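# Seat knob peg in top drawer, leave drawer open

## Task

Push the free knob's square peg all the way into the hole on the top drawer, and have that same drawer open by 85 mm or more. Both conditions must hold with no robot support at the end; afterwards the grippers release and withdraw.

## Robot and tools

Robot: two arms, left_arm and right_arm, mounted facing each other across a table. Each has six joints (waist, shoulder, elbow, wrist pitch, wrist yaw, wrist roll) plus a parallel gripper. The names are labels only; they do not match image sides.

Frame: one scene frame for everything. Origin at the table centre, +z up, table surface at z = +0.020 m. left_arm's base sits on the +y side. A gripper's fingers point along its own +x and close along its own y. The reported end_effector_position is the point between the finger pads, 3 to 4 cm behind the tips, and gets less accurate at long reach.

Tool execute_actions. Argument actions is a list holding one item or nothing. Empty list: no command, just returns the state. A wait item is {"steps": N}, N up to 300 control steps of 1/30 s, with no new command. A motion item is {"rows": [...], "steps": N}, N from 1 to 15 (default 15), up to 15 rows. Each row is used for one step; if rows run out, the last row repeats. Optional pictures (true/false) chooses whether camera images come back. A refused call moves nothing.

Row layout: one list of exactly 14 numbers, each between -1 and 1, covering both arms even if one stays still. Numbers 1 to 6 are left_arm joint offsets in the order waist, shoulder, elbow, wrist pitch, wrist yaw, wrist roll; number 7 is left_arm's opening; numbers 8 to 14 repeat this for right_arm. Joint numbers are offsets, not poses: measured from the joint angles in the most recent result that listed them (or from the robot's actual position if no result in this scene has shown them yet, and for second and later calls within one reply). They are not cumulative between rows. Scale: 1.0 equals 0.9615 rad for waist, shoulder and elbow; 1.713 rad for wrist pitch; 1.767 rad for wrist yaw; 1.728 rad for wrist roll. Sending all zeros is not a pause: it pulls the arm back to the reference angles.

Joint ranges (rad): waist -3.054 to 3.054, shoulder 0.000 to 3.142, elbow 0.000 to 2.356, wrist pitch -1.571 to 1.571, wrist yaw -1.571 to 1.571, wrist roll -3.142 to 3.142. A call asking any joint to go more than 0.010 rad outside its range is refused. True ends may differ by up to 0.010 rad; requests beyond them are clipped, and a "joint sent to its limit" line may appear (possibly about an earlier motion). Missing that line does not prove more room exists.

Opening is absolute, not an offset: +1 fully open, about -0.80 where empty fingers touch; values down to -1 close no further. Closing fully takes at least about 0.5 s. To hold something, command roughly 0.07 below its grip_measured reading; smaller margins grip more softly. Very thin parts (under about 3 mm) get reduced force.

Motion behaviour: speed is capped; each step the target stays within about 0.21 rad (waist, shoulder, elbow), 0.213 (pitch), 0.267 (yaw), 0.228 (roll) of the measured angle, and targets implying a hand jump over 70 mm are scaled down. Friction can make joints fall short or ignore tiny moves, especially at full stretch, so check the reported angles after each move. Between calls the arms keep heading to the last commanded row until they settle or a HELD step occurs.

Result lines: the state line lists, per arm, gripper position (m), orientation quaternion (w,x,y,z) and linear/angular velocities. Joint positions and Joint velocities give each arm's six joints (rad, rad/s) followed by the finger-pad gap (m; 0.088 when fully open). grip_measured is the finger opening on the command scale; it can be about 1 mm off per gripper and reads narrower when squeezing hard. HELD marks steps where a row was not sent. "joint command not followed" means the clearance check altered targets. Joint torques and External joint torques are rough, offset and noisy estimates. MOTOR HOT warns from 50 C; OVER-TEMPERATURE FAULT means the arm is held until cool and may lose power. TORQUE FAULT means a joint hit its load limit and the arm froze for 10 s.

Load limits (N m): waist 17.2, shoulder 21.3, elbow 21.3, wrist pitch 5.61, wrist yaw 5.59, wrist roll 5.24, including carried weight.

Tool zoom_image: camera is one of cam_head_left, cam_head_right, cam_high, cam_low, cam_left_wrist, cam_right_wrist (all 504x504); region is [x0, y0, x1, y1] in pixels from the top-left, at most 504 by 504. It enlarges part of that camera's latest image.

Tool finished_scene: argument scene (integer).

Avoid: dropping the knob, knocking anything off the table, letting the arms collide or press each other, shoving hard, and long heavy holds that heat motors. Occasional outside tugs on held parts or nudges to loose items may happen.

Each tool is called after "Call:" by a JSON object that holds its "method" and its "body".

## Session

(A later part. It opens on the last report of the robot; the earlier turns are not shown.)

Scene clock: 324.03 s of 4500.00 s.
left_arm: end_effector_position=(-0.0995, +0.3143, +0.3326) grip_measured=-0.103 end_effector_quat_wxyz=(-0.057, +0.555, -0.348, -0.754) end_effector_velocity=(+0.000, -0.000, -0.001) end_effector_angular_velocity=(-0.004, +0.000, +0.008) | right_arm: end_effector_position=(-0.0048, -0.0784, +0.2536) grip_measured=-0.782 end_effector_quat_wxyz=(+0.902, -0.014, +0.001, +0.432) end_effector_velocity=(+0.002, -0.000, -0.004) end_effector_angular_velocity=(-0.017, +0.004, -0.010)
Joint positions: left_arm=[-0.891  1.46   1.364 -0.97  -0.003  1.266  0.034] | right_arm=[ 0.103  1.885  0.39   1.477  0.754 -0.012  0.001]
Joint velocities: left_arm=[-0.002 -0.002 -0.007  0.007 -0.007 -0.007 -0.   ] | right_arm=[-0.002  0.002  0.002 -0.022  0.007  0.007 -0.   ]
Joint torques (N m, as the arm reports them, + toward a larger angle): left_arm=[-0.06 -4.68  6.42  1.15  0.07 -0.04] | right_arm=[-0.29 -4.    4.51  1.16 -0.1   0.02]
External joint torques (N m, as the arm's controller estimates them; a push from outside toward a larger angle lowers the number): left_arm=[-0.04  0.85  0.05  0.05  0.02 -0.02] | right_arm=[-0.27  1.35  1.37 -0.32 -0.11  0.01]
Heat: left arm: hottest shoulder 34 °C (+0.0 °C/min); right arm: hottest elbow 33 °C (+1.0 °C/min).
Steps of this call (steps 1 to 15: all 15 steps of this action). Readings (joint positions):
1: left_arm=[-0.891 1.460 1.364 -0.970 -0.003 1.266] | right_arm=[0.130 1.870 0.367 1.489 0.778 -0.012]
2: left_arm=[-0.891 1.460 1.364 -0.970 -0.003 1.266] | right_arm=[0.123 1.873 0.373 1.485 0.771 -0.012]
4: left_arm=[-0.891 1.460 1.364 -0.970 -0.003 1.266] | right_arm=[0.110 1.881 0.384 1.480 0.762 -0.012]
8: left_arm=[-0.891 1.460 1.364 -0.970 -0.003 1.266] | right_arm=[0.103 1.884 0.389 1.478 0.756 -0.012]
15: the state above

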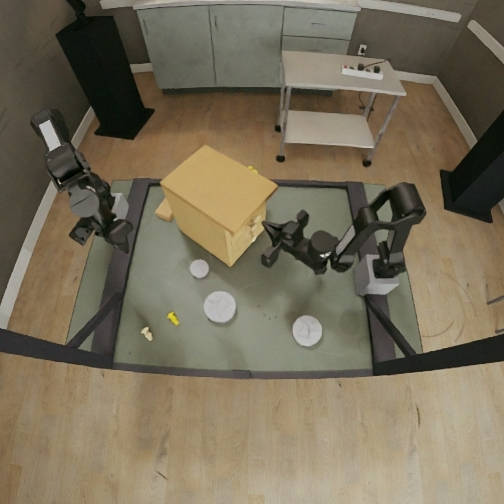

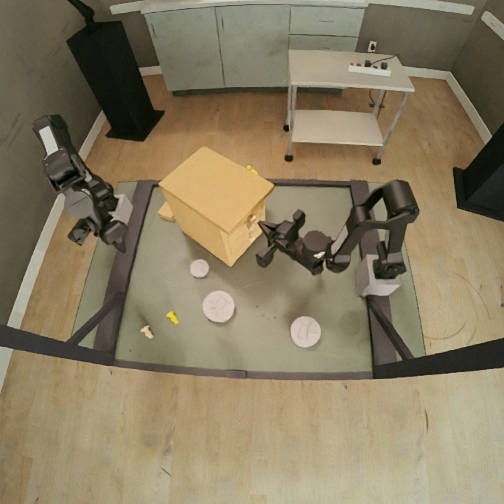

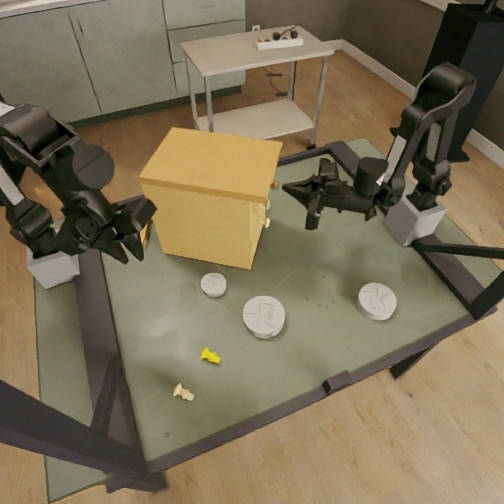

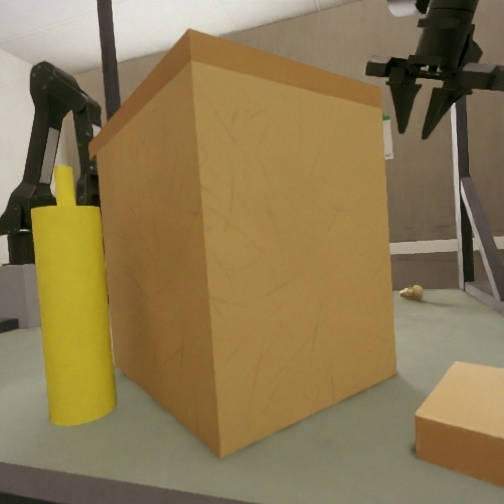

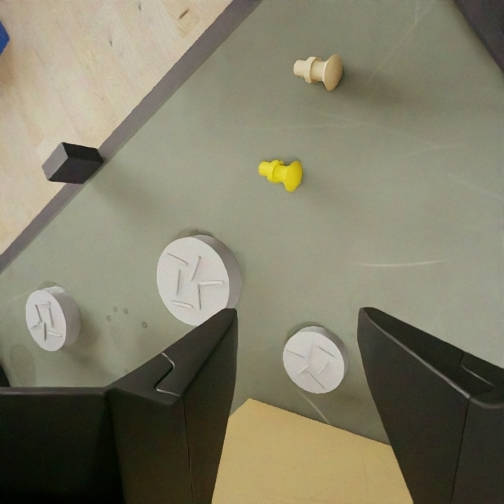

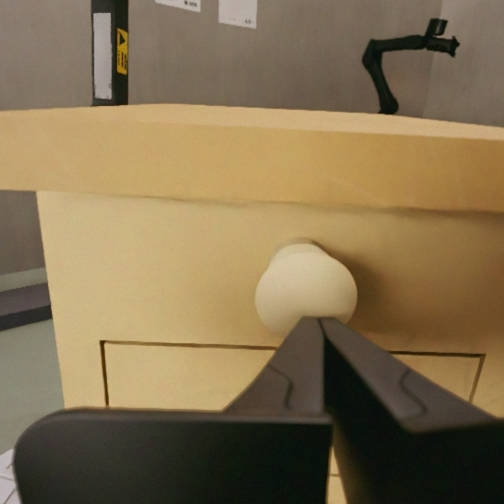

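Call:
{"method": "execute_actions", "body": {"actions": [{"rows":[[0,0,0,0,0,0,-0.1,-0.018,0,0.04,-0.008,-0.011,0,-0.9]]}], "pictures": false}}

Call:
{"method": "execute_actions", "body": {"actions": [{"rows":[[0,0,0,0,0,0,-0.1,-0.04,0.025,0.05,-0.008,-0.015,0,-0.9]]}], "pictures": false}}

Call:
{"method": "execute_actions", "body": {"actions": [{"rows":[[0,0,0,0,0,0,-0.1,-0.07,0.035,0.09,-0.008,-0.006,0,-0.9]]}]}}

Scene clock: 333.10 s of 4500.00 s.
left_arm: end_effector_position=(-0.0995, +0.3143, +0.3326) grip_measured=-0.103 end_effector_quat_wxyz=(-0.057, +0.555, -0.348, -0.754) end_effector_velocity=(+0.002, +0.001, +0.002) end_effector_angular_velocity=(-0.004, +0.000, +0.008) | right_arm: end_effector_position=(-0.0022, -0.0707, +0.2593) grip_measured=-0.782 end_effector_quat_wxyz=(+0.901, -0.005, -0.003, +0.433) end_effector_velocity=(+0.000, -0.000, -0.003) end_effector_angular_velocity=(-0.017, -0.007, +0.005)
Joint positions: left_arm=[-0.891  1.46   1.364 -0.97  -0.003  1.266  0.034] | right_arm=[ 0.089  1.885  0.421  1.465  0.738 -0.012  0.001]
Joint velocities: left_arm=[-0.002 -0.007  0.002 -0.007 -0.007 -0.007 -0.   ] | right_arm=[-0.002  0.002 -0.002 -0.007 -0.007 -0.007 -0.   ]
Joint torques (N m, as the arm reports them, + toward a larger angle): left_arm=[ 0.04 -4.67  6.51  1.11  0.07 -0.03] | right_arm=[-0.33 -4.79  4.73  1.16 -0.1   0.02]
External joint torques (N m, as the arm's controller estimates them; a push from outside toward a larger angle lowers the number): left_arm=[ 0.02  0.97  0.05 -0.01  0.03 -0.01] | right_arm=[-0.35  0.72  1.44 -0.33 -0.1   0.01]
Heat: left arm: hottest shoulder 34 °C (+0.0 °C/min); right arm: hottest elbow 32 °C (+1.0 °C/min).
Steps of this call (steps 1 to 15: the robot went on to your last target; steps 16 to 90: nothing new was sent; then 5.57 s passed at rest; steps 91 to 105: all 15 steps of this action). Readings (joint positions):
91: left_arm=[-0.891 1.460 1.364 -0.970 -0.003 1.266] | right_arm=[0.101 1.885 0.394 1.475 0.751 -0.012]
92: left_arm=[-0.891 1.460 1.364 -0.970 -0.003 1.266] | right_arm=[0.098 1.885 0.400 1.470 0.747 -0.012]
94: left_arm=[-0.891 1.460 1.364 -0.970 -0.003 1.266] | right_arm=[0.092 1.885 0.413 1.468 0.742 -0.012]
98: left_arm=[-0.891 1.460 1.364 -0.970 -0.003 1.266] | right_arm=[0.089 1.885 0.421 1.466 0.739 -0.012]
105: the state above

Scene clock: 333.60 s of 4500.00 s.
left_arm: end_effector_position=(-0.0995, +0.3143, +0.3326) grip_measured=-0.103 end_effector_quat_wxyz=(-0.057, +0.555, -0.348, -0.754) end_effector_velocity=(+0.001, +0.001, +0.001) end_effector_angular_velocity=(-0.001, -0.004, +0.008) | right_arm: end_effector_position=(-0.0000, -0.0675, +0.2596) grip_measured=-0.782 end_effector_quat_wxyz=(+0.901, -0.004, -0.003, +0.434) end_effector_velocity=(+0.002, -0.001, -0.001) end_effector_angular_velocity=(-0.003, +0.005, -0.010)
Joint positions: left_arm=[-0.891  1.46   1.364 -0.97  -0.003  1.266  0.034] | right_arm=[ 0.079  1.892  0.432  1.462  0.726 -0.012  0.001]
Joint velocities: left_arm=[-0.002 -0.002  0.002 -0.007 -0.007 -0.007 -0.   ] | right_arm=[-0.002 -0.002 -0.002 -0.007  0.007  0.007  0.   ]
Joint torques (N m, as the arm reports them, + toward a larger angle): left_arm=[ 0.04 -4.73  6.52  1.13  0.06 -0.03] | right_arm=[-2.73 -3.13  8.13  0.64 -0.63  0.02]
External joint torques (N m, as the arm's controller estimates them; a push from outside toward a larger angle lowers the number): left_arm=[ 0.04  0.85  0.11  0.03  0.02 -0.01] | right_arm=[-2.72  2.44  4.84 -0.85 -0.63  0.01]
Heat: left arm: hottest shoulder 34 °C (+0.0 °C/min); right arm: hottest elbow 32 °C (+1.0 °C/min).
Steps of this call (steps 1 to 15: all 15 steps of this action). Readings (joint positions):
1: left_arm=[-0.891 1.460 1.364 -0.970 -0.003 1.266] | right_arm=[0.086 1.887 0.424 1.464 0.733 -0.012]
2: left_arm=[-0.891 1.460 1.364 -0.970 -0.003 1.266] | right_arm=[0.080 1.891 0.432 1.462 0.729 -0.012]
4: left_arm=[-0.891 1.460 1.364 -0.970 -0.003 1.266] | right_arm=[0.080 1.892 0.432 1.462 0.728 -0.012]
8: left_arm=[-0.891 1.460 1.364 -0.970 -0.003 1.266] | right_arm=[0.079 1.892 0.432 1.462 0.727 -0.012]
15: the state above

Scene clock: 334.10 s of 4500.00 s.
left_arm: end_effector_position=(-0.0995, +0.3143, +0.3326) grip_measured=-0.103 end_effector_quat_wxyz=(-0.057, +0.555, -0.348, -0.754) end_effector_velocity=(+0.005, +0.001, -0.001) end_effector_angular_velocity=(+0.004, -0.019, +0.027) | right_arm: end_effector_position=(+0.0010, -0.0655, +0.2600) grip_measured=-0.782 end_effector_quat_wxyz=(+0.902, -0.003, -0.004, +0.433) end_effector_velocity=(-0.002, +0.000, -0.004) end_effector_angular_velocity=(-0.017, +0.005, +0.010)
Joint positions: left_arm=[-0.891  1.46   1.364 -0.97  -0.003  1.266  0.034] | right_arm=[ 0.076  1.898  0.442  1.462  0.727 -0.012  0.001]
Joint velocities: left_arm=[-0.002 -0.002  0.002 -0.022 -0.022 -0.022 -0.   ] | right_arm=[ 0.002 -0.002 -0.002 -0.022 -0.007  0.007 -0.   ]
Joint torques (N m, as the arm reports them, + toward a larger angle): left_arm=[ 0.16 -4.67  6.6   1.16  0.12 -0.04] | right_arm=[-6.11 -2.16 13.09  0.4  -0.5   0.02]
External joint torques (N m, as the arm's controller estimates them; a push from outside toward a larger angle lowers the number): left_arm=[ 0.15  0.91  0.19  0.06  0.08 -0.01] | right_arm=[-6.12  3.46  9.78 -1.08 -0.49  0.01]
Heat: left arm: hottest shoulder 34 °C (+0.0 °C/min); right arm: hottest elbow 32 °C (+1.0 °C/min).
Steps of this call (steps 1 to 15: all 15 steps of this action). Readings (joint positions):
1: left_arm=[-0.891 1.460 1.364 -0.970 -0.003 1.266] | right_arm=[0.077 1.894 0.437 1.462 0.725 -0.012]
2: left_arm=[-0.891 1.460 1.364 -0.970 -0.003 1.266] | right_arm=[0.076 1.897 0.440 1.462 0.725 -0.012]
4: left_arm=[-0.891 1.460 1.364 -0.970 -0.003 1.266] | right_arm=[0.076 1.897 0.441 1.462 0.726 -0.012]
8: left_arm=[-0.891 1.460 1.364 -0.970 -0.003 1.266] | right_arm=[0.076 1.898 0.442 1.462 0.727 -0.012]
15: the state above

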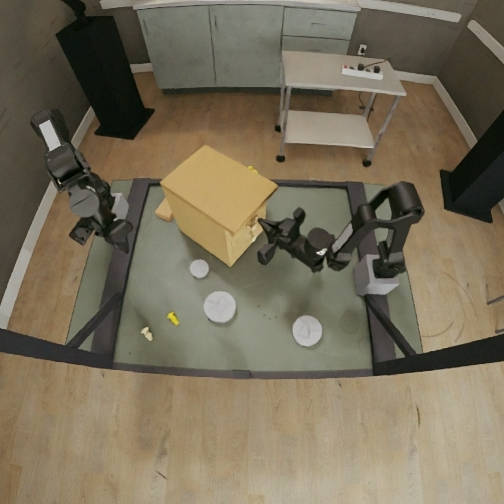

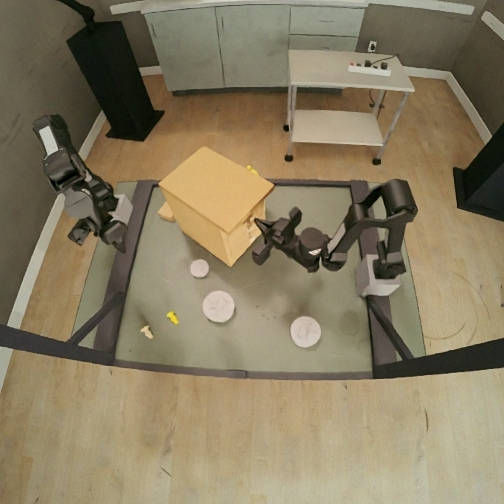

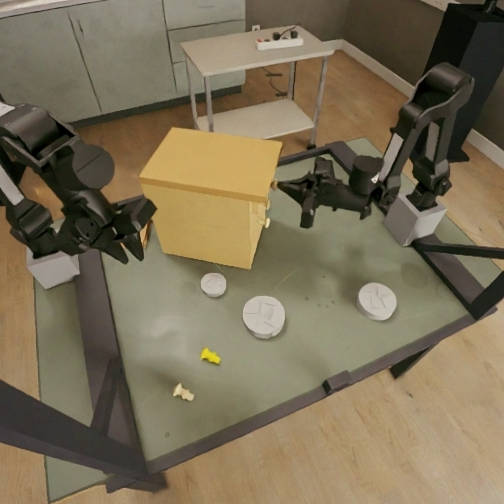

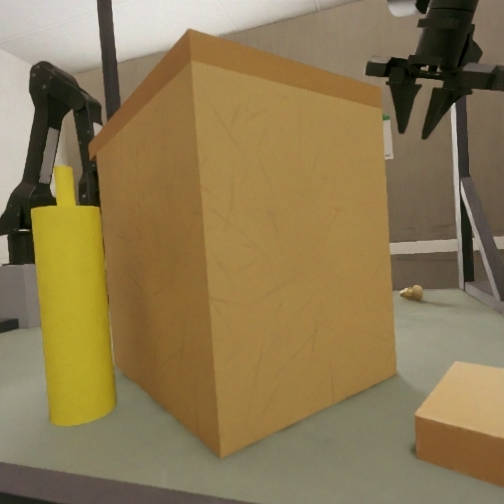

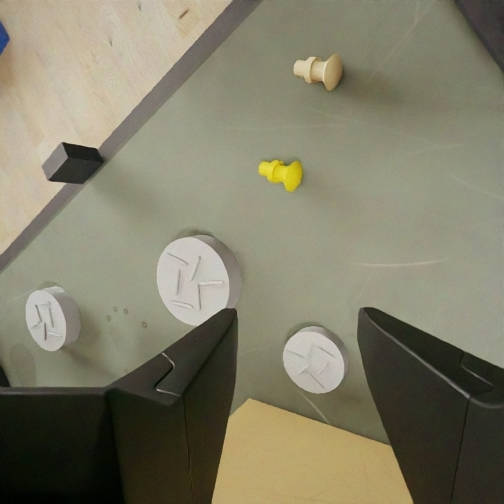

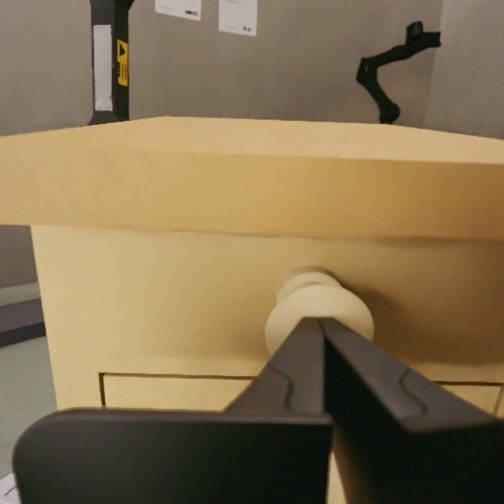

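Call:
{"method": "execute_actions", "body": {"actions": [{"rows":[[0,0,0,0,0,0,-0.1,-0.11,0.045,0.125,-0.01,0,0,-0.9]]}], "pictures": false}}

Call:
{"method": "execute_actions", "body": {"actions": [{"rows":[[0,0,0,0,0,0,-0.1,-0.125,0.05,0.14,-0.01,0,0,-0.9]]}], "pictures": false}}

Call:
{"method": "execute_actions", "body": {"actions": [{"rows":[[0,0,0,0,0,0,-0.1,0.01,0,-0.01,0,0,0,-0.9]]}]}}

Call:
{"method": "zoom_image", "body": {"camera": "cam_head_left", "region": [225,190,285,260]}}

Scene clock: 342.93 s of 4500.00 s.
left_arm: end_effector_position=(-0.0995, +0.3143, +0.3326) grip_measured=-0.103 end_effector_quat_wxyz=(-0.057, +0.555, -0.348, -0.754) end_effector_velocity=(+0.002, +0.001, -0.001) end_effector_angular_velocity=(+0.008, -0.003, +0.020) | right_arm: end_effector_position=(+0.0019, -0.0637, +0.2604) grip_measured=-0.782 end_effector_quat_wxyz=(+0.904, -0.001, -0.004, +0.428) end_effector_velocity=(-0.000, -0.001, +0.002) end_effector_angular_velocity=(+0.003, -0.005, -0.005)
Joint positions: left_arm=[-0.891  1.46   1.364 -0.97  -0.003  1.266  0.034] | right_arm=[ 0.077  1.906  0.453  1.463  0.737 -0.012  0.001]
Joint velocities: left_arm=[-0.002 -0.002 -0.002 -0.007 -0.007 -0.022 -0.   ] | right_arm=[ 0.002 -0.002 -0.002  0.007  0.007 -0.007 -0.   ]
Joint torques (N m, as the arm reports them, + toward a larger angle): left_arm=[-0.03 -4.72  6.45  1.14  0.08 -0.05] | right_arm=[-10.07  -1.43  17.     0.12  -0.45   0.02]
External joint torques (N m, as the arm's controller estimates them; a push from outside toward a larger angle lowers the number): left_arm=[-0.02  0.89  0.07  0.05  0.03 -0.02] | right_arm=[-10.07   4.32  13.64  -1.38  -0.45   0.01]
Heat: left arm: hottest shoulder 34 °C (+0.0 °C/min); right arm: hottest elbow 35 °C (+4.0 °C/min).
Steps of this call (steps 1 to 15: the robot went on to your last target; steps 16 to 90: nothing new was sent; then 5.33 s passed at rest; steps 91 to 105: all 15 steps of this action). Readings (joint positions):
91: left_arm=[-0.891 1.460 1.364 -0.970 -0.003 1.266] | right_arm=[0.075 1.900 0.447 1.462 0.727 -0.012]
92: left_arm=[-0.891 1.460 1.364 -0.970 -0.003 1.266] | right_arm=[0.075 1.903 0.450 1.462 0.730 -0.012]
94: left_arm=[-0.891 1.460 1.364 -0.970 -0.003 1.266] | right_arm=[0.076 1.905 0.452 1.463 0.734 -0.012]
98: left_arm=[-0.891 1.460 1.364 -0.970 -0.003 1.266] | right_arm=[0.076 1.906 0.453 1.463 0.736 -0.012]
105: the state above

Scene clock: 343.43 s of 4500.00 s.
left_arm: end_effector_position=(-0.0995, +0.3143, +0.3326) grip_measured=-0.103 end_effector_quat_wxyz=(-0.057, +0.555, -0.348, -0.754) end_effector_velocity=(-0.001, +0.001, +0.002) end_effector_angular_velocity=(+0.000, +0.016, +0.000) | right_arm: end_effector_position=(+0.0020, -0.0625, +0.2604) grip_measured=-0.782 end_effector_quat_wxyz=(+0.906, +0.001, -0.005, +0.423) end_effector_velocity=(-0.002, +0.000, -0.001) end_effector_angular_velocity=(-0.012, -0.006, +0.010)
Joint positions: left_arm=[-0.891  1.46   1.364 -0.97  -0.003  1.266  0.034] | right_arm=[ 0.081  1.914  0.463  1.466  0.753 -0.012  0.001]
Joint velocities: left_arm=[-0.002 -0.007 -0.002  0.007  0.007 -0.007 -0.   ] | right_arm=[ 0.002 -0.002 -0.002 -0.007 -0.007 -0.007 -0.   ]
Joint torques (N m, as the arm reports them, + toward a larger angle): left_arm=[-0.04 -4.78  6.51  1.15  0.11 -0.05] | right_arm=[-11.8   -1.08  18.95  -0.07  -0.69   0.03]
External joint torques (N m, as the arm's controller estimates them; a push from outside toward a larger angle lowers the number): left_arm=[-0.04  0.78  0.11  0.04  0.07 -0.03] | right_arm=[-11.81   4.66  15.64  -1.54  -0.69   0.02]
Heat: left arm: hottest shoulder 34 °C (+0.0 °C/min); right arm: hottest elbow 36 °C (+5.1 °C/min).
Steps of this call (steps 1 to 15: all 15 steps of this action). Readings (joint positions):
1: left_arm=[-0.891 1.460 1.364 -0.970 -0.003 1.266] | right_arm=[0.077 1.908 0.456 1.463 0.739 -0.012]
2: left_arm=[-0.891 1.460 1.364 -0.970 -0.003 1.266] | right_arm=[0.078 1.910 0.459 1.464 0.744 -0.012]
4: left_arm=[-0.891 1.460 1.364 -0.970 -0.003 1.266] | right_arm=[0.079 1.913 0.461 1.465 0.749 -0.012]
8: left_arm=[-0.891 1.460 1.364 -0.970 -0.003 1.266] | right_arm=[0.081 1.914 0.462 1.466 0.752 -0.012]
15: the state above

Scene clock: 343.93 s of 4500.00 s.
left_arm: end_effector_position=(-0.0995, +0.3143, +0.3326) grip_measured=-0.103 end_effector_quat_wxyz=(-0.057, +0.555, -0.348, -0.754) end_effector_velocity=(+0.001, +0.001, +0.001) end_effector_angular_velocity=(-0.001, -0.004, +0.008) | right_arm: end_effector_position=(-0.0019, -0.0671, +0.2581) grip_measured=-0.782 end_effector_quat_wxyz=(+0.906, -0.003, -0.004, +0.422) end_effector_velocity=(+0.000, -0.000, -0.001) end_effector_angular_velocity=(-0.012, -0.006, +0.005)
Joint positions: left_arm=[-0.891  1.46   1.364 -0.97  -0.003  1.266  0.034] | right_arm=[ 0.097  1.911  0.445  1.471  0.771 -0.012  0.001]
Joint velocities: left_arm=[-0.002 -0.002  0.002 -0.007 -0.007 -0.007 -0.   ] | right_arm=[-0.002 -0.002 -0.002 -0.007 -0.007 -0.007 -0.   ]
Joint torques (N m, as the arm reports them, + toward a larger angle): left_arm=[-0.04 -4.74  6.62  1.15  0.04 -0.04] | right_arm=[-0.66 -4.55  4.7   0.91 -0.76  0.02]
External joint torques (N m, as the arm's controller estimates them; a push from outside toward a larger angle lowers the number): left_arm=[-0.05  0.89  0.19  0.05  0.   -0.02] | right_arm=[-0.69  1.12  1.41 -0.56 -0.74  0.01]
Heat: left arm: hottest shoulder 34 °C (+0.0 °C/min); right arm: hottest elbow 36 °C (+5.0 °C/min).
Steps of this call (steps 1 to 15: all 15 steps of this action). Readings (joint positions):
1: left_arm=[-0.891 1.460 1.364 -0.970 -0.003 1.266] | right_arm=[0.089 1.912 0.455 1.467 0.761 -0.012]
2: left_arm=[-0.891 1.460 1.364 -0.970 -0.003 1.266] | right_arm=[0.096 1.911 0.451 1.467 0.768 -0.012]
4: left_arm=[-0.891 1.460 1.364 -0.970 -0.003 1.266] | right_arm=[0.097 1.911 0.448 1.468 0.771 -0.012]
8: left_arm=[-0.891 1.460 1.364 -0.970 -0.003 1.266] | right_arm=[0.097 1.911 0.446 1.471 0.771 -0.012]
15: the state above

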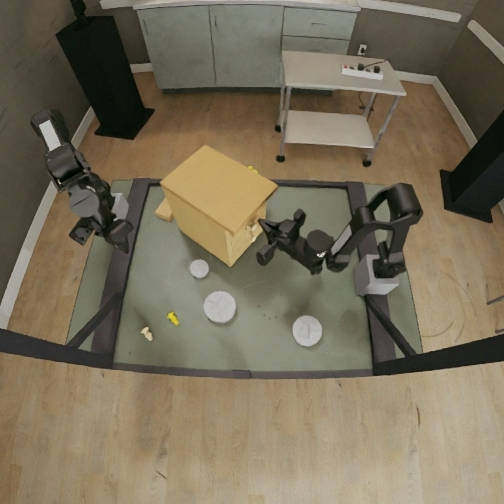

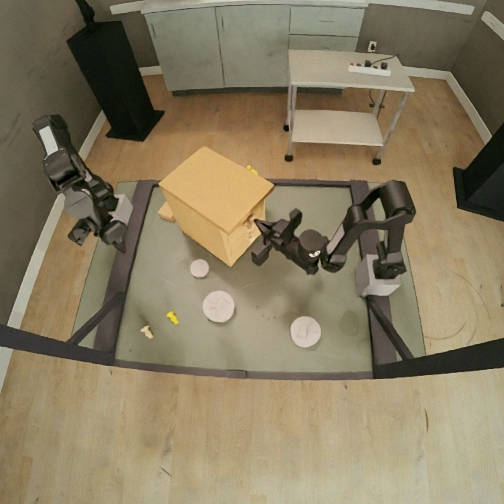

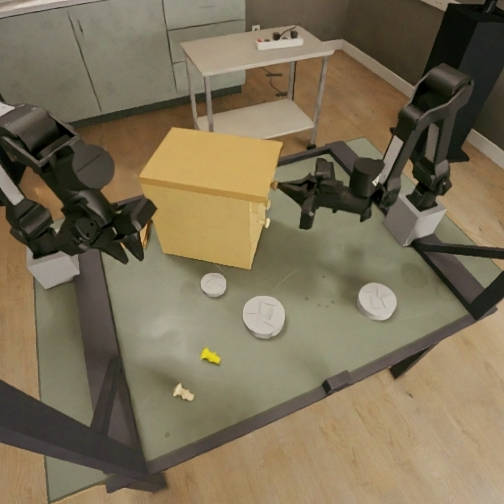

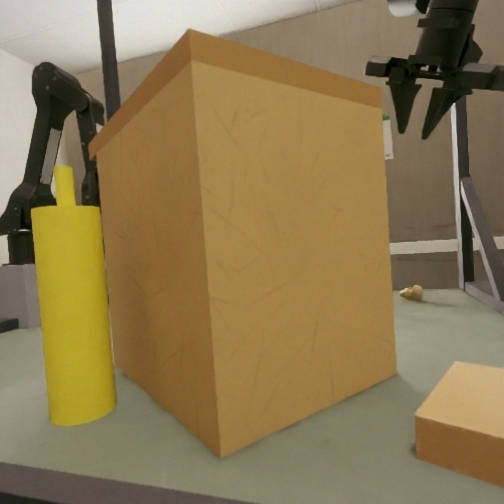

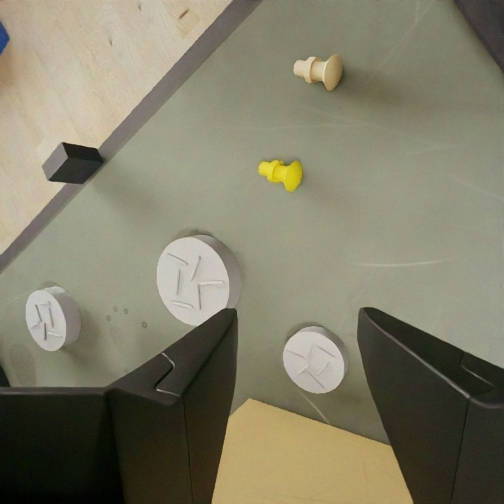

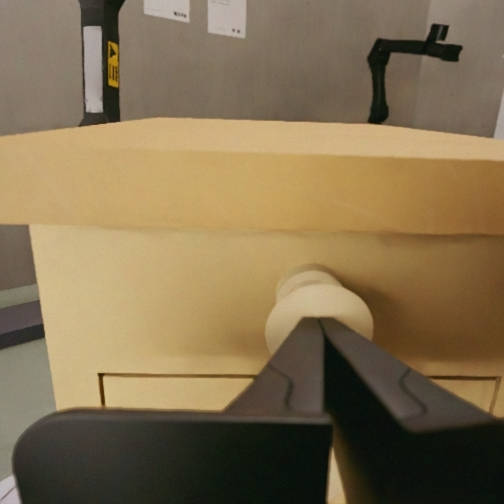

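Region (225, 190, 285, 260) of cam_head_left's 504x504 image, scaled by 7.200, with more detail than that image has; it fills the left 432 columns of this view, and the rest is white.

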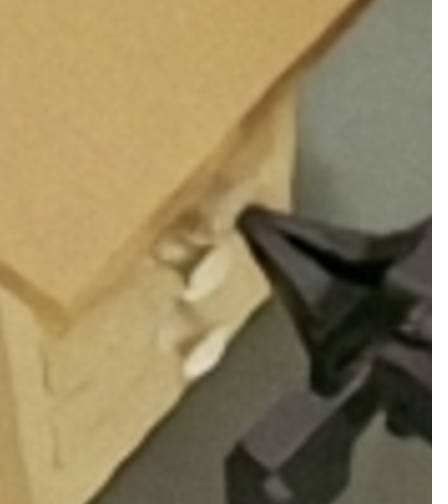

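Call:
{"method": "execute_actions", "body": {"actions": [{"rows":[[0,0,0,0,0,0,-0.1,0.01,0,-0.01,0,0,0,0.3]]}], "pictures": false}}

Call:
{"method": "execute_actions", "body": {"actions": [{"rows":[[0,0,0,0,0,0,-0.1,-0.068,0.02,0.058,-0.018,-0.052,0,0.3]]}], "pictures": false}}

Call:
{"method": "execute_actions", "body": {"actions": [{"rows":[[0,0,0,0,0,0,-0.1,0,0,0,0,0,0,-0.45]]}], "pictures": false}}

Call:
{"method": "execute_actions", "body": {"actions": [{"rows":[[0,0,0,0,0,0,-0.1,0.02,-0.015,-0.025,0.006,0.012,0,-0.45],[0,0,0,0,0,0,-0.1,0.04,-0.03,-0.05,0.012,0.024,0,-0.45],[0,0,0,0,0,0,-0.1,0.06,-0.045,-0.075,0.018,0.036,0,-0.45],[0,0,0,0,0,0,-0.1,0.085,-0.06,-0.105,0.024,0.048,0,-0.45],[0,0,0,0,0,0,-0.1,0.11,-0.078,-0.135,0.031,0.062,0,-0.45]]}], "pictures": false}}

Call:
{"method": "execute_actions", "body": {"actions": [{"rows":[[0,0,0,0,0,0,-0.1,0.04,-0.02,-0.03,0.007,0.022,0,-0.45],[0,0,0,0,0,0,-0.1,0.08,-0.04,-0.065,0.014,0.044,0,-0.45],[0,0,0,0,0,0,-0.1,0.12,-0.06,-0.095,0.021,0.066,0,-0.45],[0,0,0,0,0,0,-0.1,0.16,-0.075,-0.125,0.028,0.088,0,-0.45],[0,0,0,0,0,0,-0.1,0.2,-0.093,-0.152,0.035,0.11,0,-0.45]]}]}}

Call:
{"method": "zoom_image", "body": {"camera": "cam_high", "region": [250,140,340,230]}}

Scene clock: 363.97 s of 4500.00 s.
left_arm: end_effector_position=(-0.0995, +0.3143, +0.3326) grip_measured=-0.103 end_effector_quat_wxyz=(-0.057, +0.555, -0.348, -0.754) end_effector_velocity=(+0.001, +0.001, -0.002) end_effector_angular_velocity=(+0.005, -0.011, +0.008) | right_arm: end_effector_position=(-0.0046, -0.0674, +0.2569) grip_measured=+0.290 end_effector_quat_wxyz=(+0.904, -0.005, -0.003, +0.427) end_effector_velocity=(+0.002, -0.001, +0.002) end_effector_angular_velocity=(+0.012, +0.006, -0.010)
Joint positions: left_arm=[-0.891  1.46   1.364 -0.97  -0.003  1.266  0.034] | right_arm=[ 0.104  1.91   0.44   1.471  0.768 -0.012  0.053]
Joint velocities: left_arm=[-0.002  0.002 -0.002 -0.007 -0.007 -0.007  0.   ] | right_arm=[-0.002 -0.002 -0.002  0.007  0.007  0.007  0.004]
Joint torques (N m, as the arm reports them, + toward a larger angle): left_arm=[ 0.02 -4.8   6.49  1.17  0.05 -0.06] | right_arm=[ 0.27 -4.87  3.06  1.31  0.14  0.02]
External joint torques (N m, as the arm's controller estimates them; a push from outside toward a larger angle lowers the number): left_arm=[ 0.02  0.75  0.11  0.07  0.01 -0.03] | right_arm=[ 0.28  0.78 -0.17 -0.16  0.14  0.01]
Heat: left arm: hottest shoulder 34 °C (+0.0 °C/min); right arm: hottest elbow 33 °C (+0.0 °C/min).
Steps of this call (steps 1 to 15: the robot went on to your last target; steps 16 to 90: nothing new was sent; then 16.53 s passed at rest; steps 91 to 105: all 15 steps of this action). Readings (joint positions):
91: left_arm=[-0.891 1.460 1.364 -0.970 -0.003 1.266] | right_arm=[0.098 1.910 0.443 1.472 0.771 -0.012]
92: left_arm=[-0.891 1.460 1.364 -0.970 -0.003 1.266] | right_arm=[0.101 1.910 0.442 1.472 0.767 -0.012]
94: left_arm=[-0.891 1.460 1.364 -0.970 -0.003 1.266] | right_arm=[0.104 1.910 0.442 1.471 0.765 -0.012]
98: left_arm=[-0.891 1.460 1.364 -0.970 -0.003 1.266] | right_arm=[0.104 1.910 0.441 1.471 0.767 -0.012]
105: the state above

Scene clock: 364.47 s of 4500.00 s.
left_arm: end_effector_position=(-0.0995, +0.3143, +0.3326) grip_measured=-0.103 end_effector_quat_wxyz=(-0.057, +0.555, -0.348, -0.754) end_effector_velocity=(+0.003, +0.002, -0.001) end_effector_angular_velocity=(+0.014, -0.011, +0.020) | right_arm: end_effector_position=(+0.0080, -0.0529, +0.2598) grip_measured=+0.297 end_effector_quat_wxyz=(+0.899, -0.003, -0.004, +0.439) end_effector_velocity=(+0.002, +0.001, +0.000) end_effector_angular_velocity=(+0.002, +0.006, +0.000)
Joint positions: left_arm=[-0.891  1.46   1.364 -0.97  -0.003  1.266  0.034] | right_arm=[ 0.042  1.923  0.487  1.442  0.679 -0.012  0.054]
Joint velocities: left_arm=[-0.002 -0.002  0.002 -0.022 -0.007 -0.022  0.   ] | right_arm=[-0.007 -0.002  0.002 -0.007 -0.007  0.007  0.   ]
Joint torques (N m, as the arm reports them, + toward a larger angle): left_arm=[-0.14 -4.73  6.32  1.14  0.06 -0.05] | right_arm=[-0.3  -4.55  4.94  1.19 -0.11  0.02]
External joint torques (N m, as the arm's controller estimates them; a push from outside toward a larger angle lowers the number): left_arm=[-0.11  0.82 -0.04  0.05  0.01 -0.02] | right_arm=[-0.3   1.42  1.48 -0.34 -0.1   0.01]
Heat: left arm: hottest shoulder 34 °C (+0.0 °C/min); right arm: hottest elbow 33 °C (+0.0 °C/min).
Steps of this call (steps 1 to 15: all 15 steps of this action). Readings (joint positions):
1: left_arm=[-0.891 1.460 1.364 -0.970 -0.003 1.266] | right_arm=[0.099 1.911 0.444 1.468 0.752 -0.012]
2: left_arm=[-0.891 1.460 1.364 -0.970 -0.003 1.266] | right_arm=[0.085 1.914 0.453 1.458 0.728 -0.012]
4: left_arm=[-0.891 1.460 1.364 -0.970 -0.003 1.266] | right_arm=[0.059 1.921 0.474 1.449 0.703 -0.012]
8: left_arm=[-0.891 1.460 1.364 -0.970 -0.003 1.266] | right_arm=[0.043 1.921 0.486 1.444 0.685 -0.012]
15: the state above

Scene clock: 364.97 s of 4500.00 s.
left_arm: end_effector_position=(-0.0995, +0.3143, +0.3326) grip_measured=-0.103 end_effector_quat_wxyz=(-0.057, +0.555, -0.348, -0.754) end_effector_velocity=(+0.002, +0.004, -0.001) end_effector_angular_velocity=(+0.018, -0.007, +0.000) | right_arm: end_effector_position=(+0.0108, -0.0552, +0.2590) grip_measured=-0.306 end_effector_quat_wxyz=(+0.902, -0.004, -0.003, +0.431) end_effector_velocity=(+0.000, -0.000, -0.004) end_effector_angular_velocity=(-0.036, -0.017, +0.005)
Joint positions: left_arm=[-0.891  1.46   1.364 -0.97  -0.003  1.266  0.034] | right_arm=[ 0.039  1.923  0.484  1.443  0.693 -0.012  0.024]
Joint velocities: left_arm=[-0.002 -0.002  0.002 -0.022  0.007 -0.007  0.   ] | right_arm=[-0.002 -0.002 -0.002 -0.022 -0.007 -0.022 -0.   ]
Joint torques (N m, as the arm reports them, + toward a larger angle): left_arm=[ 0.   -4.73  6.44  1.16  0.05 -0.01] | right_arm=[ 0.3  -5.13  4.27  1.26 -0.58  0.02]
External joint torques (N m, as the arm's controller estimates them; a push from outside toward a larger angle lowers the number): left_arm=[0.   0.83 0.06 0.06 0.01 0.01] | right_arm=[ 0.27  0.8   0.84 -0.25 -0.57  0.01]
Heat: left arm: hottest shoulder 34 °C (+0.0 °C/min); right arm: hottest elbow 33 °C (-1.0 °C/min).
Steps of this call (steps 1 to 15: all 15 steps of this action). Readings (joint positions):
1: left_arm=[-0.891 1.460 1.364 -0.970 -0.003 1.266] | right_arm=[0.042 1.923 0.487 1.442 0.679 -0.012]
2: left_arm=[-0.891 1.460 1.364 -0.970 -0.003 1.266] | right_arm=[0.042 1.923 0.487 1.442 0.679 -0.012]
4: left_arm=[-0.891 1.460 1.364 -0.970 -0.003 1.266] | right_arm=[0.042 1.923 0.487 1.442 0.686 -0.012]
8: left_arm=[-0.891 1.460 1.364 -0.970 -0.003 1.266] | right_arm=[0.039 1.923 0.484 1.443 0.693 -0.012]
15: the state above

Scene clock: 365.47 s of 4500.00 s.
left_arm: end_effector_position=(-0.0995, +0.3143, +0.3326) grip_measured=-0.103 end_effector_quat_wxyz=(-0.057, +0.555, -0.348, -0.754) end_effector_velocity=(-0.003, -0.002, +0.002) end_effector_angular_velocity=(-0.016, +0.016, +0.008) | right_arm: end_effector_position=(-0.0123, -0.0865, +0.2579) grip_measured=-0.306 end_effector_quat_wxyz=(+0.903, -0.008, -0.002, +0.430) end_effector_velocity=(+0.000, -0.005, -0.003) end_effector_angular_velocity=(-0.031, -0.019, -0.005)
Joint positions: left_arm=[-0.891  1.46   1.364 -0.97  -0.003  1.266  0.034] | right_arm=[ 0.139  1.86   0.363  1.491  0.796 -0.012  0.024]
Joint velocities: left_arm=[-0.002 -0.002 -0.002  0.022 -0.007 -0.007 -0.   ] | right_arm=[ 0.002 -0.007 -0.017 -0.007  0.007 -0.022  0.   ]
Joint torques (N m, as the arm reports them, + toward a larger angle): left_arm=[-0.14 -4.71  6.38  1.1   0.08 -0.05] | right_arm=[ 0.53 -5.54  2.49  1.53  0.22  0.02]
External joint torques (N m, as the arm's controller estimates them; a push from outside toward a larger angle lowers the number): left_arm=[-0.14  0.9  -0.05 -0.01  0.04 -0.02] | right_arm=[ 0.55 -0.4  -0.6   0.08  0.21  0.01]
Heat: left arm: hottest shoulder 34 °C (+0.0 °C/min); right arm: hottest elbow 33 °C (-1.0 °C/min).
Steps of this call (steps 1 to 15: all 15 steps of this action). Readings (joint positions):
1: left_arm=[-0.891 1.460 1.364 -0.970 -0.003 1.266] | right_arm=[0.040 1.922 0.481 1.444 0.695 -0.012]
2: left_arm=[-0.891 1.460 1.364 -0.970 -0.003 1.266] | right_arm=[0.044 1.920 0.476 1.446 0.699 -0.012]
4: left_arm=[-0.891 1.460 1.364 -0.970 -0.003 1.266] | right_arm=[0.066 1.906 0.450 1.459 0.727 -0.012]
8: left_arm=[-0.891 1.460 1.364 -0.970 -0.003 1.266] | right_arm=[0.129 1.867 0.377 1.485 0.783 -0.012]
15: the state above

Scene clock: 365.97 s of 4500.00 s.
left_arm: end_effector_position=(-0.0995, +0.3143, +0.3326) grip_measured=-0.103 end_effector_quat_wxyz=(-0.057, +0.555, -0.348, -0.754) end_effector_velocity=(+0.001, +0.003, -0.003) end_effector_angular_velocity=(+0.010, -0.008, -0.012) | right_arm: end_effector_position=(-0.0459, -0.1296, +0.2577) grip_measured=-0.306 end_effector_quat_wxyz=(+0.903, -0.011, -0.002, +0.429) end_effector_velocity=(-0.002, -0.004, -0.001) end_effector_angular_velocity=(-0.016, -0.018, +0.005)
Joint positions: left_arm=[-0.891  1.46   1.364 -0.97  -0.003  1.266  0.034] | right_arm=[ 0.327  1.781  0.223  1.546  0.985 -0.012  0.024]
Joint velocities: left_arm=[-0.002 -0.002 -0.007 -0.007  0.007  0.007 -0.   ] | right_arm=[ 0.012 -0.007 -0.017  0.007  0.007 -0.022 -0.   ]
Joint torques (N m, as the arm reports them, + toward a larger angle): left_arm=[-0.06 -4.58  6.37  1.14  0.06 -0.01] | right_arm=[ 0.33 -4.59  2.49  1.48  0.15  0.03]
External joint torques (N m, as the arm's controller estimates them; a push from outside toward a larger angle lowers the number): left_arm=[-0.05  0.98 -0.03  0.03  0.01  0.01] | right_arm=[ 0.33 -0.43 -0.2   0.12  0.14  0.02]
Heat: left arm: hottest shoulder 34 °C (+0.0 °C/min); right arm: hottest elbow 33 °C (-1.0 °C/min).
Steps of this call (steps 1 to 15: all 15 steps of this action). Readings (joint positions):
1: left_arm=[-0.891 1.460 1.364 -0.970 -0.003 1.266] | right_arm=[0.142 1.858 0.361 1.492 0.802 -0.012]
2: left_arm=[-0.891 1.460 1.364 -0.970 -0.003 1.266] | right_arm=[0.153 1.855 0.353 1.496 0.819 -0.012]
4: left_arm=[-0.891 1.460 1.364 -0.970 -0.003 1.266] | right_arm=[0.202 1.834 0.315 1.511 0.872 -0.012]
8: left_arm=[-0.891 1.460 1.364 -0.970 -0.003 1.266] | right_arm=[0.304 1.791 0.238 1.538 0.962 -0.012]
15: the state above

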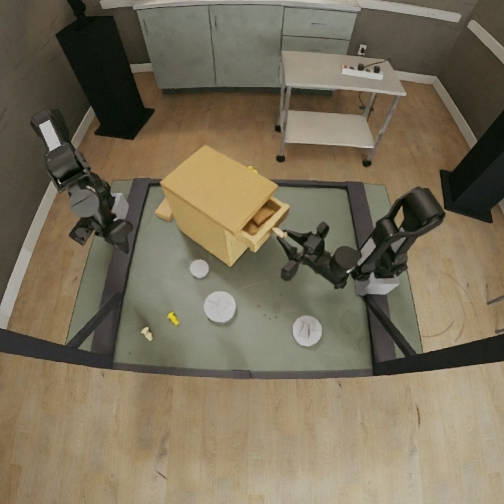

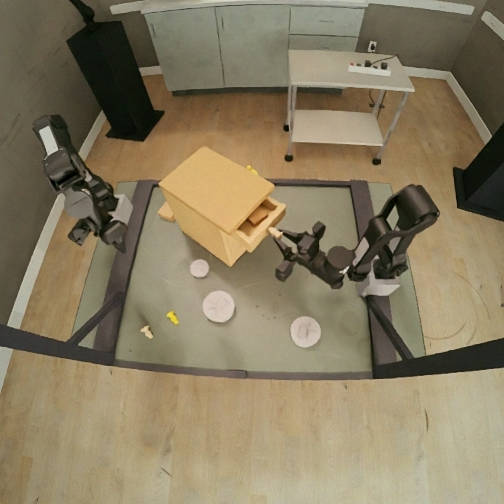

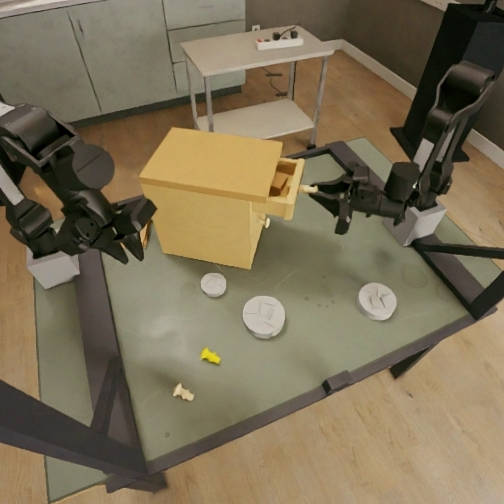

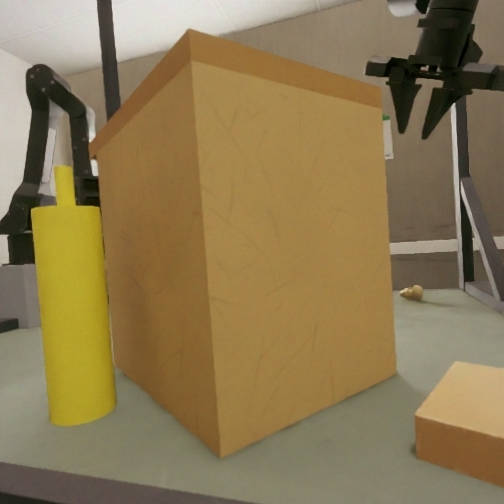

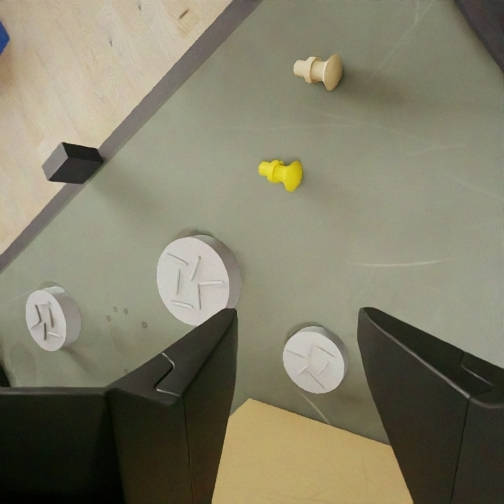

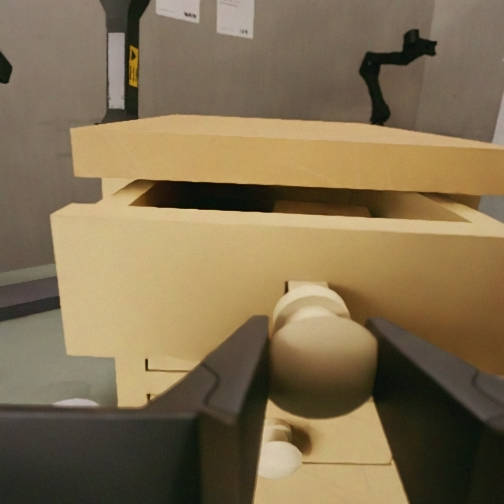

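Region (250, 140, 340, 230) of cam_high's 504x504 image, scaled by 5.600, with more detail than that image has.

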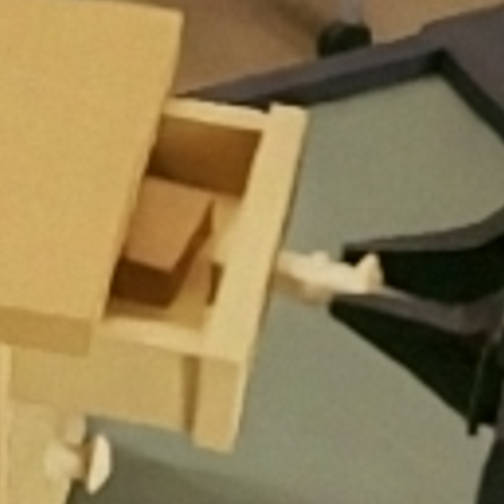

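Call:
{"method": "execute_actions", "body": {"actions": [{"rows":[[0,0,0,0,0,0,-0.1,-0.02,0.012,0.02,-0.003,-0.011,0,-0.45],[0,0,0,0,0,0,-0.1,-0.04,0.02,0.035,-0.007,-0.022,0,-0.45],[0,0,0,0,0,0,-0.1,-0.06,0.03,0.05,-0.01,-0.033,0,-0.45],[0,0,0,0,0,0,-0.1,-0.08,0.038,0.065,-0.014,-0.044,0,-0.45],[0,0,0,0,0,0,-0.1,-0.12,0.055,0.095,-0.021,-0.066,0,-0.45],[0,0,0,0,0,0,-0.1,-0.16,0.072,0.125,-0.028,-0.088,0,-0.45],[0,0,0,0,0,0,-0.1,-0.2,0.088,0.155,-0.033,-0.109,0,-0.45]]}], "pictures": false}}

Call:
{"method": "execute_actions", "body": {"actions": [{"rows":[[0,0,0,0,0,0,-0.1,-0.03,0.02,0.035,-0.008,-0.016,0,-0.45],[0,0,0,0,0,0,-0.1,-0.055,0.036,0.068,-0.015,-0.03,0,-0.45],[0,0,0,0,0,0,-0.1,-0.08,0.052,0.1,-0.022,-0.045,0,-0.45],[0,0,0,0,0,0,-0.1,-0.11,0.07,0.135,-0.029,-0.06,0,-0.45]]}], "pictures": false}}

Call:
{"method": "execute_actions", "body": {"actions": [{"rows":[[0,0,0,0,0,0,-0.1,-0.06,0.03,0.065,-0.008,-0.005,0,-0.45]]}]}}

Scene clock: 385.70 s of 4500.00 s.
left_arm: end_effector_position=(-0.0995, +0.3143, +0.3326) grip_measured=-0.103 end_effector_quat_wxyz=(-0.057, +0.555, -0.348, -0.754) end_effector_velocity=(+0.002, +0.001, +0.001) end_effector_angular_velocity=(-0.001, -0.004, +0.008) | right_arm: end_effector_position=(-0.0132, -0.0877, +0.2581) grip_measured=-0.306 end_effector_quat_wxyz=(+0.903, -0.007, -0.002, +0.430) end_effector_velocity=(+0.001, +0.006, +0.000) end_effector_angular_velocity=(-0.003, +0.005, +0.029)
Joint positions: left_arm=[-0.891  1.46   1.364 -0.97  -0.003  1.266  0.034] | right_arm=[ 0.143  1.857  0.359  1.493  0.8   -0.012  0.024]
Joint velocities: left_arm=[-0.002 -0.007 -0.002 -0.007 -0.007 -0.007 -0.   ] | right_arm=[-0.022 -0.002  0.012 -0.022 -0.051  0.007 -0.   ]
Joint torques (N m, as the arm reports them, + toward a larger angle): left_arm=[ 0.03 -4.67  6.38  1.1   0.1  -0.01] | right_arm=[-0.56 -3.69  4.81  1.08 -0.14  0.02]
External joint torques (N m, as the arm's controller estimates them; a push from outside toward a larger angle lowers the number): left_arm=[ 0.03  0.93 -0.04 -0.01  0.05  0.02] | right_arm=[-0.56  1.49  1.69 -0.4  -0.14  0.01]
Heat: left arm: hottest shoulder 34 °C (+0.0 °C/min); right arm: hottest shoulder 31 °C (-1.0 °C/min).
Steps of this call (steps 1 to 15: the robot went on to your last target; steps 16 to 90: nothing new was sent; then 16.23 s passed at rest; steps 91 to 105: all 15 steps of this action). Readings (joint positions):
91: left_arm=[-0.891 1.460 1.364 -0.970 -0.003 1.266] | right_arm=[0.327 1.780 0.222 1.547 0.986 -0.012]
92: left_arm=[-0.891 1.460 1.364 -0.970 -0.003 1.266] | right_arm=[0.321 1.782 0.225 1.547 0.978 -0.012]
94: left_arm=[-0.891 1.460 1.364 -0.970 -0.003 1.266] | right_arm=[0.298 1.792 0.241 1.537 0.951 -0.012]
98: left_arm=[-0.891 1.460 1.364 -0.970 -0.003 1.266] | right_arm=[0.199 1.835 0.318 1.508 0.849 -0.012]
105: the state above

Scene clock: 386.20 s of 4500.00 s.
left_arm: end_effector_position=(-0.0995, +0.3143, +0.3326) grip_measured=-0.103 end_effector_quat_wxyz=(-0.057, +0.555, -0.348, -0.754) end_effector_velocity=(+0.003, +0.005, -0.002) end_effector_angular_velocity=(+0.021, -0.011, +0.000) | right_arm: end_effector_position=(+0.0096, -0.0580, +0.2596) grip_measured=-0.306 end_effector_quat_wxyz=(+0.903, -0.003, -0.004, +0.430) end_effector_velocity=(-0.002, +0.000, -0.004) end_effector_angular_velocity=(-0.031, -0.018, +0.019)
Joint positions: left_arm=[-0.891  1.46   1.364 -0.97  -0.003  1.266  0.034] | right_arm=[ 0.045  1.916  0.474  1.447  0.701 -0.012  0.024]
Joint velocities: left_arm=[-0.002 -0.002 -0.002 -0.022  0.007 -0.007  0.   ] | right_arm=[-0.002  0.002 -0.007 -0.007 -0.022 -0.022 -0.   ]
Joint torques (N m, as the arm reports them, + toward a larger angle): left_arm=[-0.02 -4.86  6.52  1.12  0.08 -0.03] | right_arm=[-0.69 -4.27  5.67  1.09 -0.27  0.02]
External joint torques (N m, as the arm's controller estimates them; a push from outside toward a larger angle lowers the number): left_arm=[ 0.    0.69  0.16  0.03  0.03 -0.01] | right_arm=[-0.71  1.55  2.27 -0.41 -0.26  0.01]
Heat: left arm: hottest shoulder 34 °C (+0.0 °C/min); right arm: hottest shoulder 31 °C (-1.0 °C/min).
Steps of this call (steps 1 to 15: all 15 steps of this action). Readings (joint positions):
1: left_arm=[-0.891 1.460 1.364 -0.970 -0.003 1.266] | right_arm=[0.141 1.858 0.361 1.492 0.796 -0.012]
2: left_arm=[-0.891 1.460 1.364 -0.970 -0.003 1.266] | right_arm=[0.134 1.863 0.370 1.489 0.785 -0.012]
4: left_arm=[-0.891 1.460 1.364 -0.970 -0.003 1.266] | right_arm=[0.104 1.882 0.408 1.472 0.750 -0.012]
8: left_arm=[-0.891 1.460 1.364 -0.970 -0.003 1.266] | right_arm=[0.049 1.913 0.470 1.449 0.708 -0.012]
15: the state above

Scene clock: 386.70 s of 4500.00 s.
left_arm: end_effector_position=(-0.0995, +0.3143, +0.3326) grip_measured=-0.103 end_effector_quat_wxyz=(-0.057, +0.555, -0.348, -0.754) end_effector_velocity=(+0.002, +0.001, -0.001) end_effector_angular_velocity=(+0.002, -0.008, +0.008) | right_arm: end_effector_position=(+0.0227, -0.0481, +0.2612) grip_measured=-0.306 end_effector_quat_wxyz=(+0.907, +0.001, -0.006, +0.421) end_effector_velocity=(+0.000, +0.001, +0.000) end_effector_angular_velocity=(-0.007, -0.006, +0.005)
Joint positions: left_arm=[-0.891  1.46   1.364 -0.97  -0.003  1.266  0.034] | right_arm=[ 0.006  1.941  0.522  1.432  0.682 -0.012  0.024]
Joint velocities: left_arm=[-0.002 -0.002 -0.002 -0.007 -0.007 -0.007  0.   ] | right_arm=[-0.002 -0.002  0.002 -0.007 -0.007 -0.007  0.   ]
Joint torques (N m, as the arm reports them, + toward a larger angle): left_arm=[ 0.04 -4.6   6.47  1.13  0.08 -0.04] | right_arm=[-1.74 -5.    5.63  1.39  0.49  0.02]
External joint torques (N m, as the arm's controller estimates them; a push from outside toward a larger angle lowers the number): left_arm=[ 0.04  0.87  0.14  0.04  0.04 -0.01] | right_arm=[-1.74  1.18  2.07 -0.13  0.49  0.01]
Heat: left arm: hottest shoulder 34 °C (+0.0 °C/min); right arm: hottest shoulder 31 °C (-1.0 °C/min).
Steps of this call (steps 1 to 15: all 15 steps of this action). Readings (joint positions):
1: left_arm=[-0.891 1.460 1.364 -0.970 -0.003 1.266] | right_arm=[0.042 1.918 0.478 1.447 0.699 -0.012]
2: left_arm=[-0.891 1.460 1.364 -0.970 -0.003 1.266] | right_arm=[0.034 1.922 0.486 1.444 0.696 -0.012]
4: left_arm=[-0.891 1.460 1.364 -0.970 -0.003 1.266] | right_arm=[0.013 1.933 0.510 1.435 0.690 -0.012]
8: left_arm=[-0.891 1.460 1.364 -0.970 -0.003 1.266] | right_arm=[0.006 1.940 0.522 1.432 0.682 -0.012]
15: the state above

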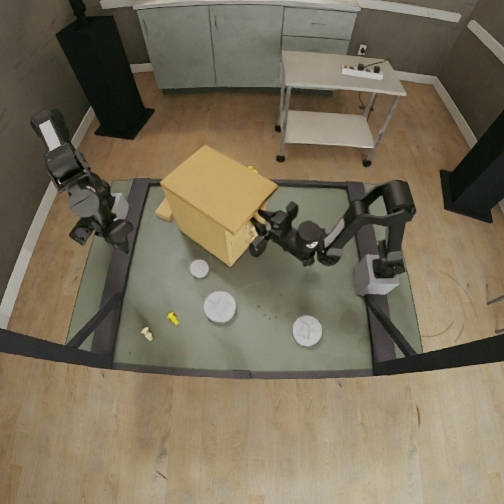

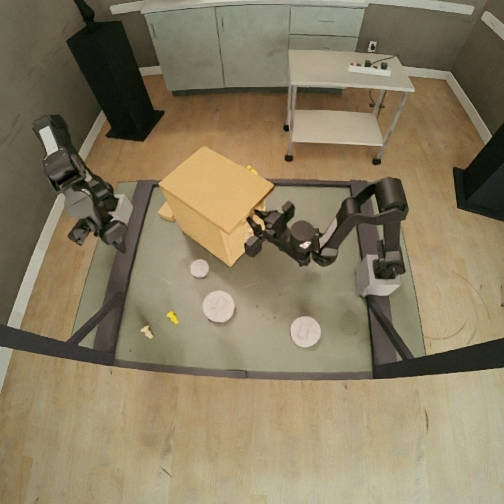

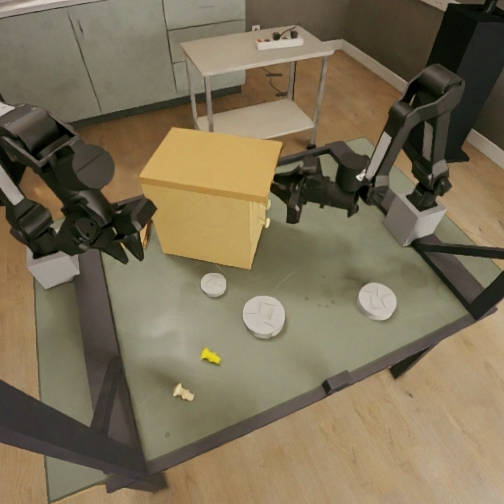

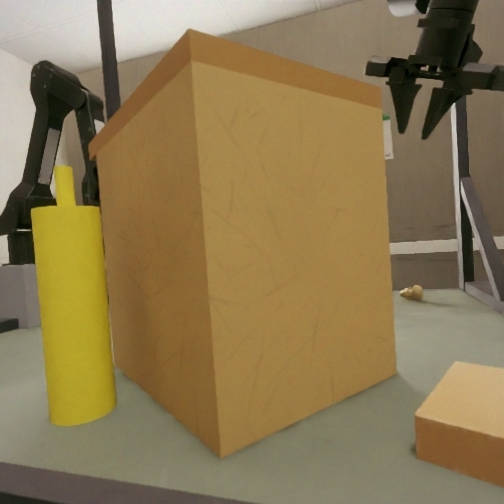

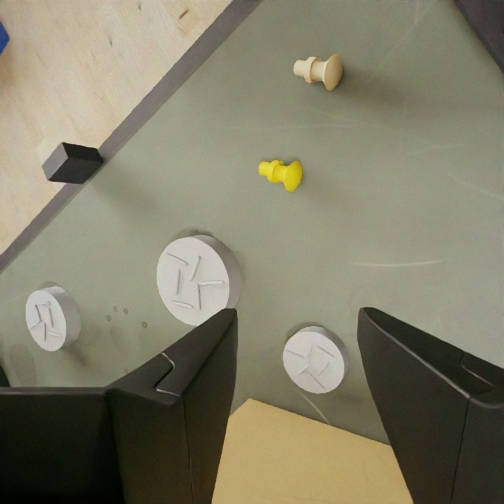

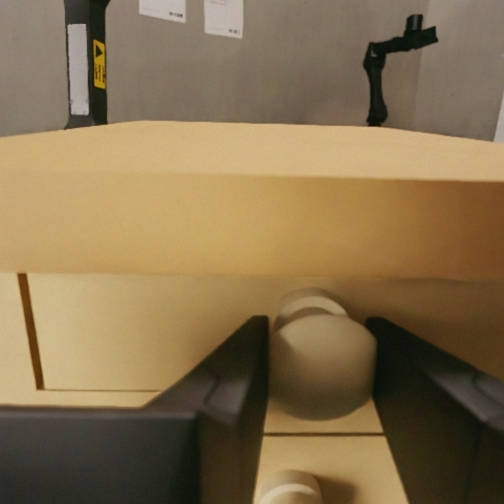

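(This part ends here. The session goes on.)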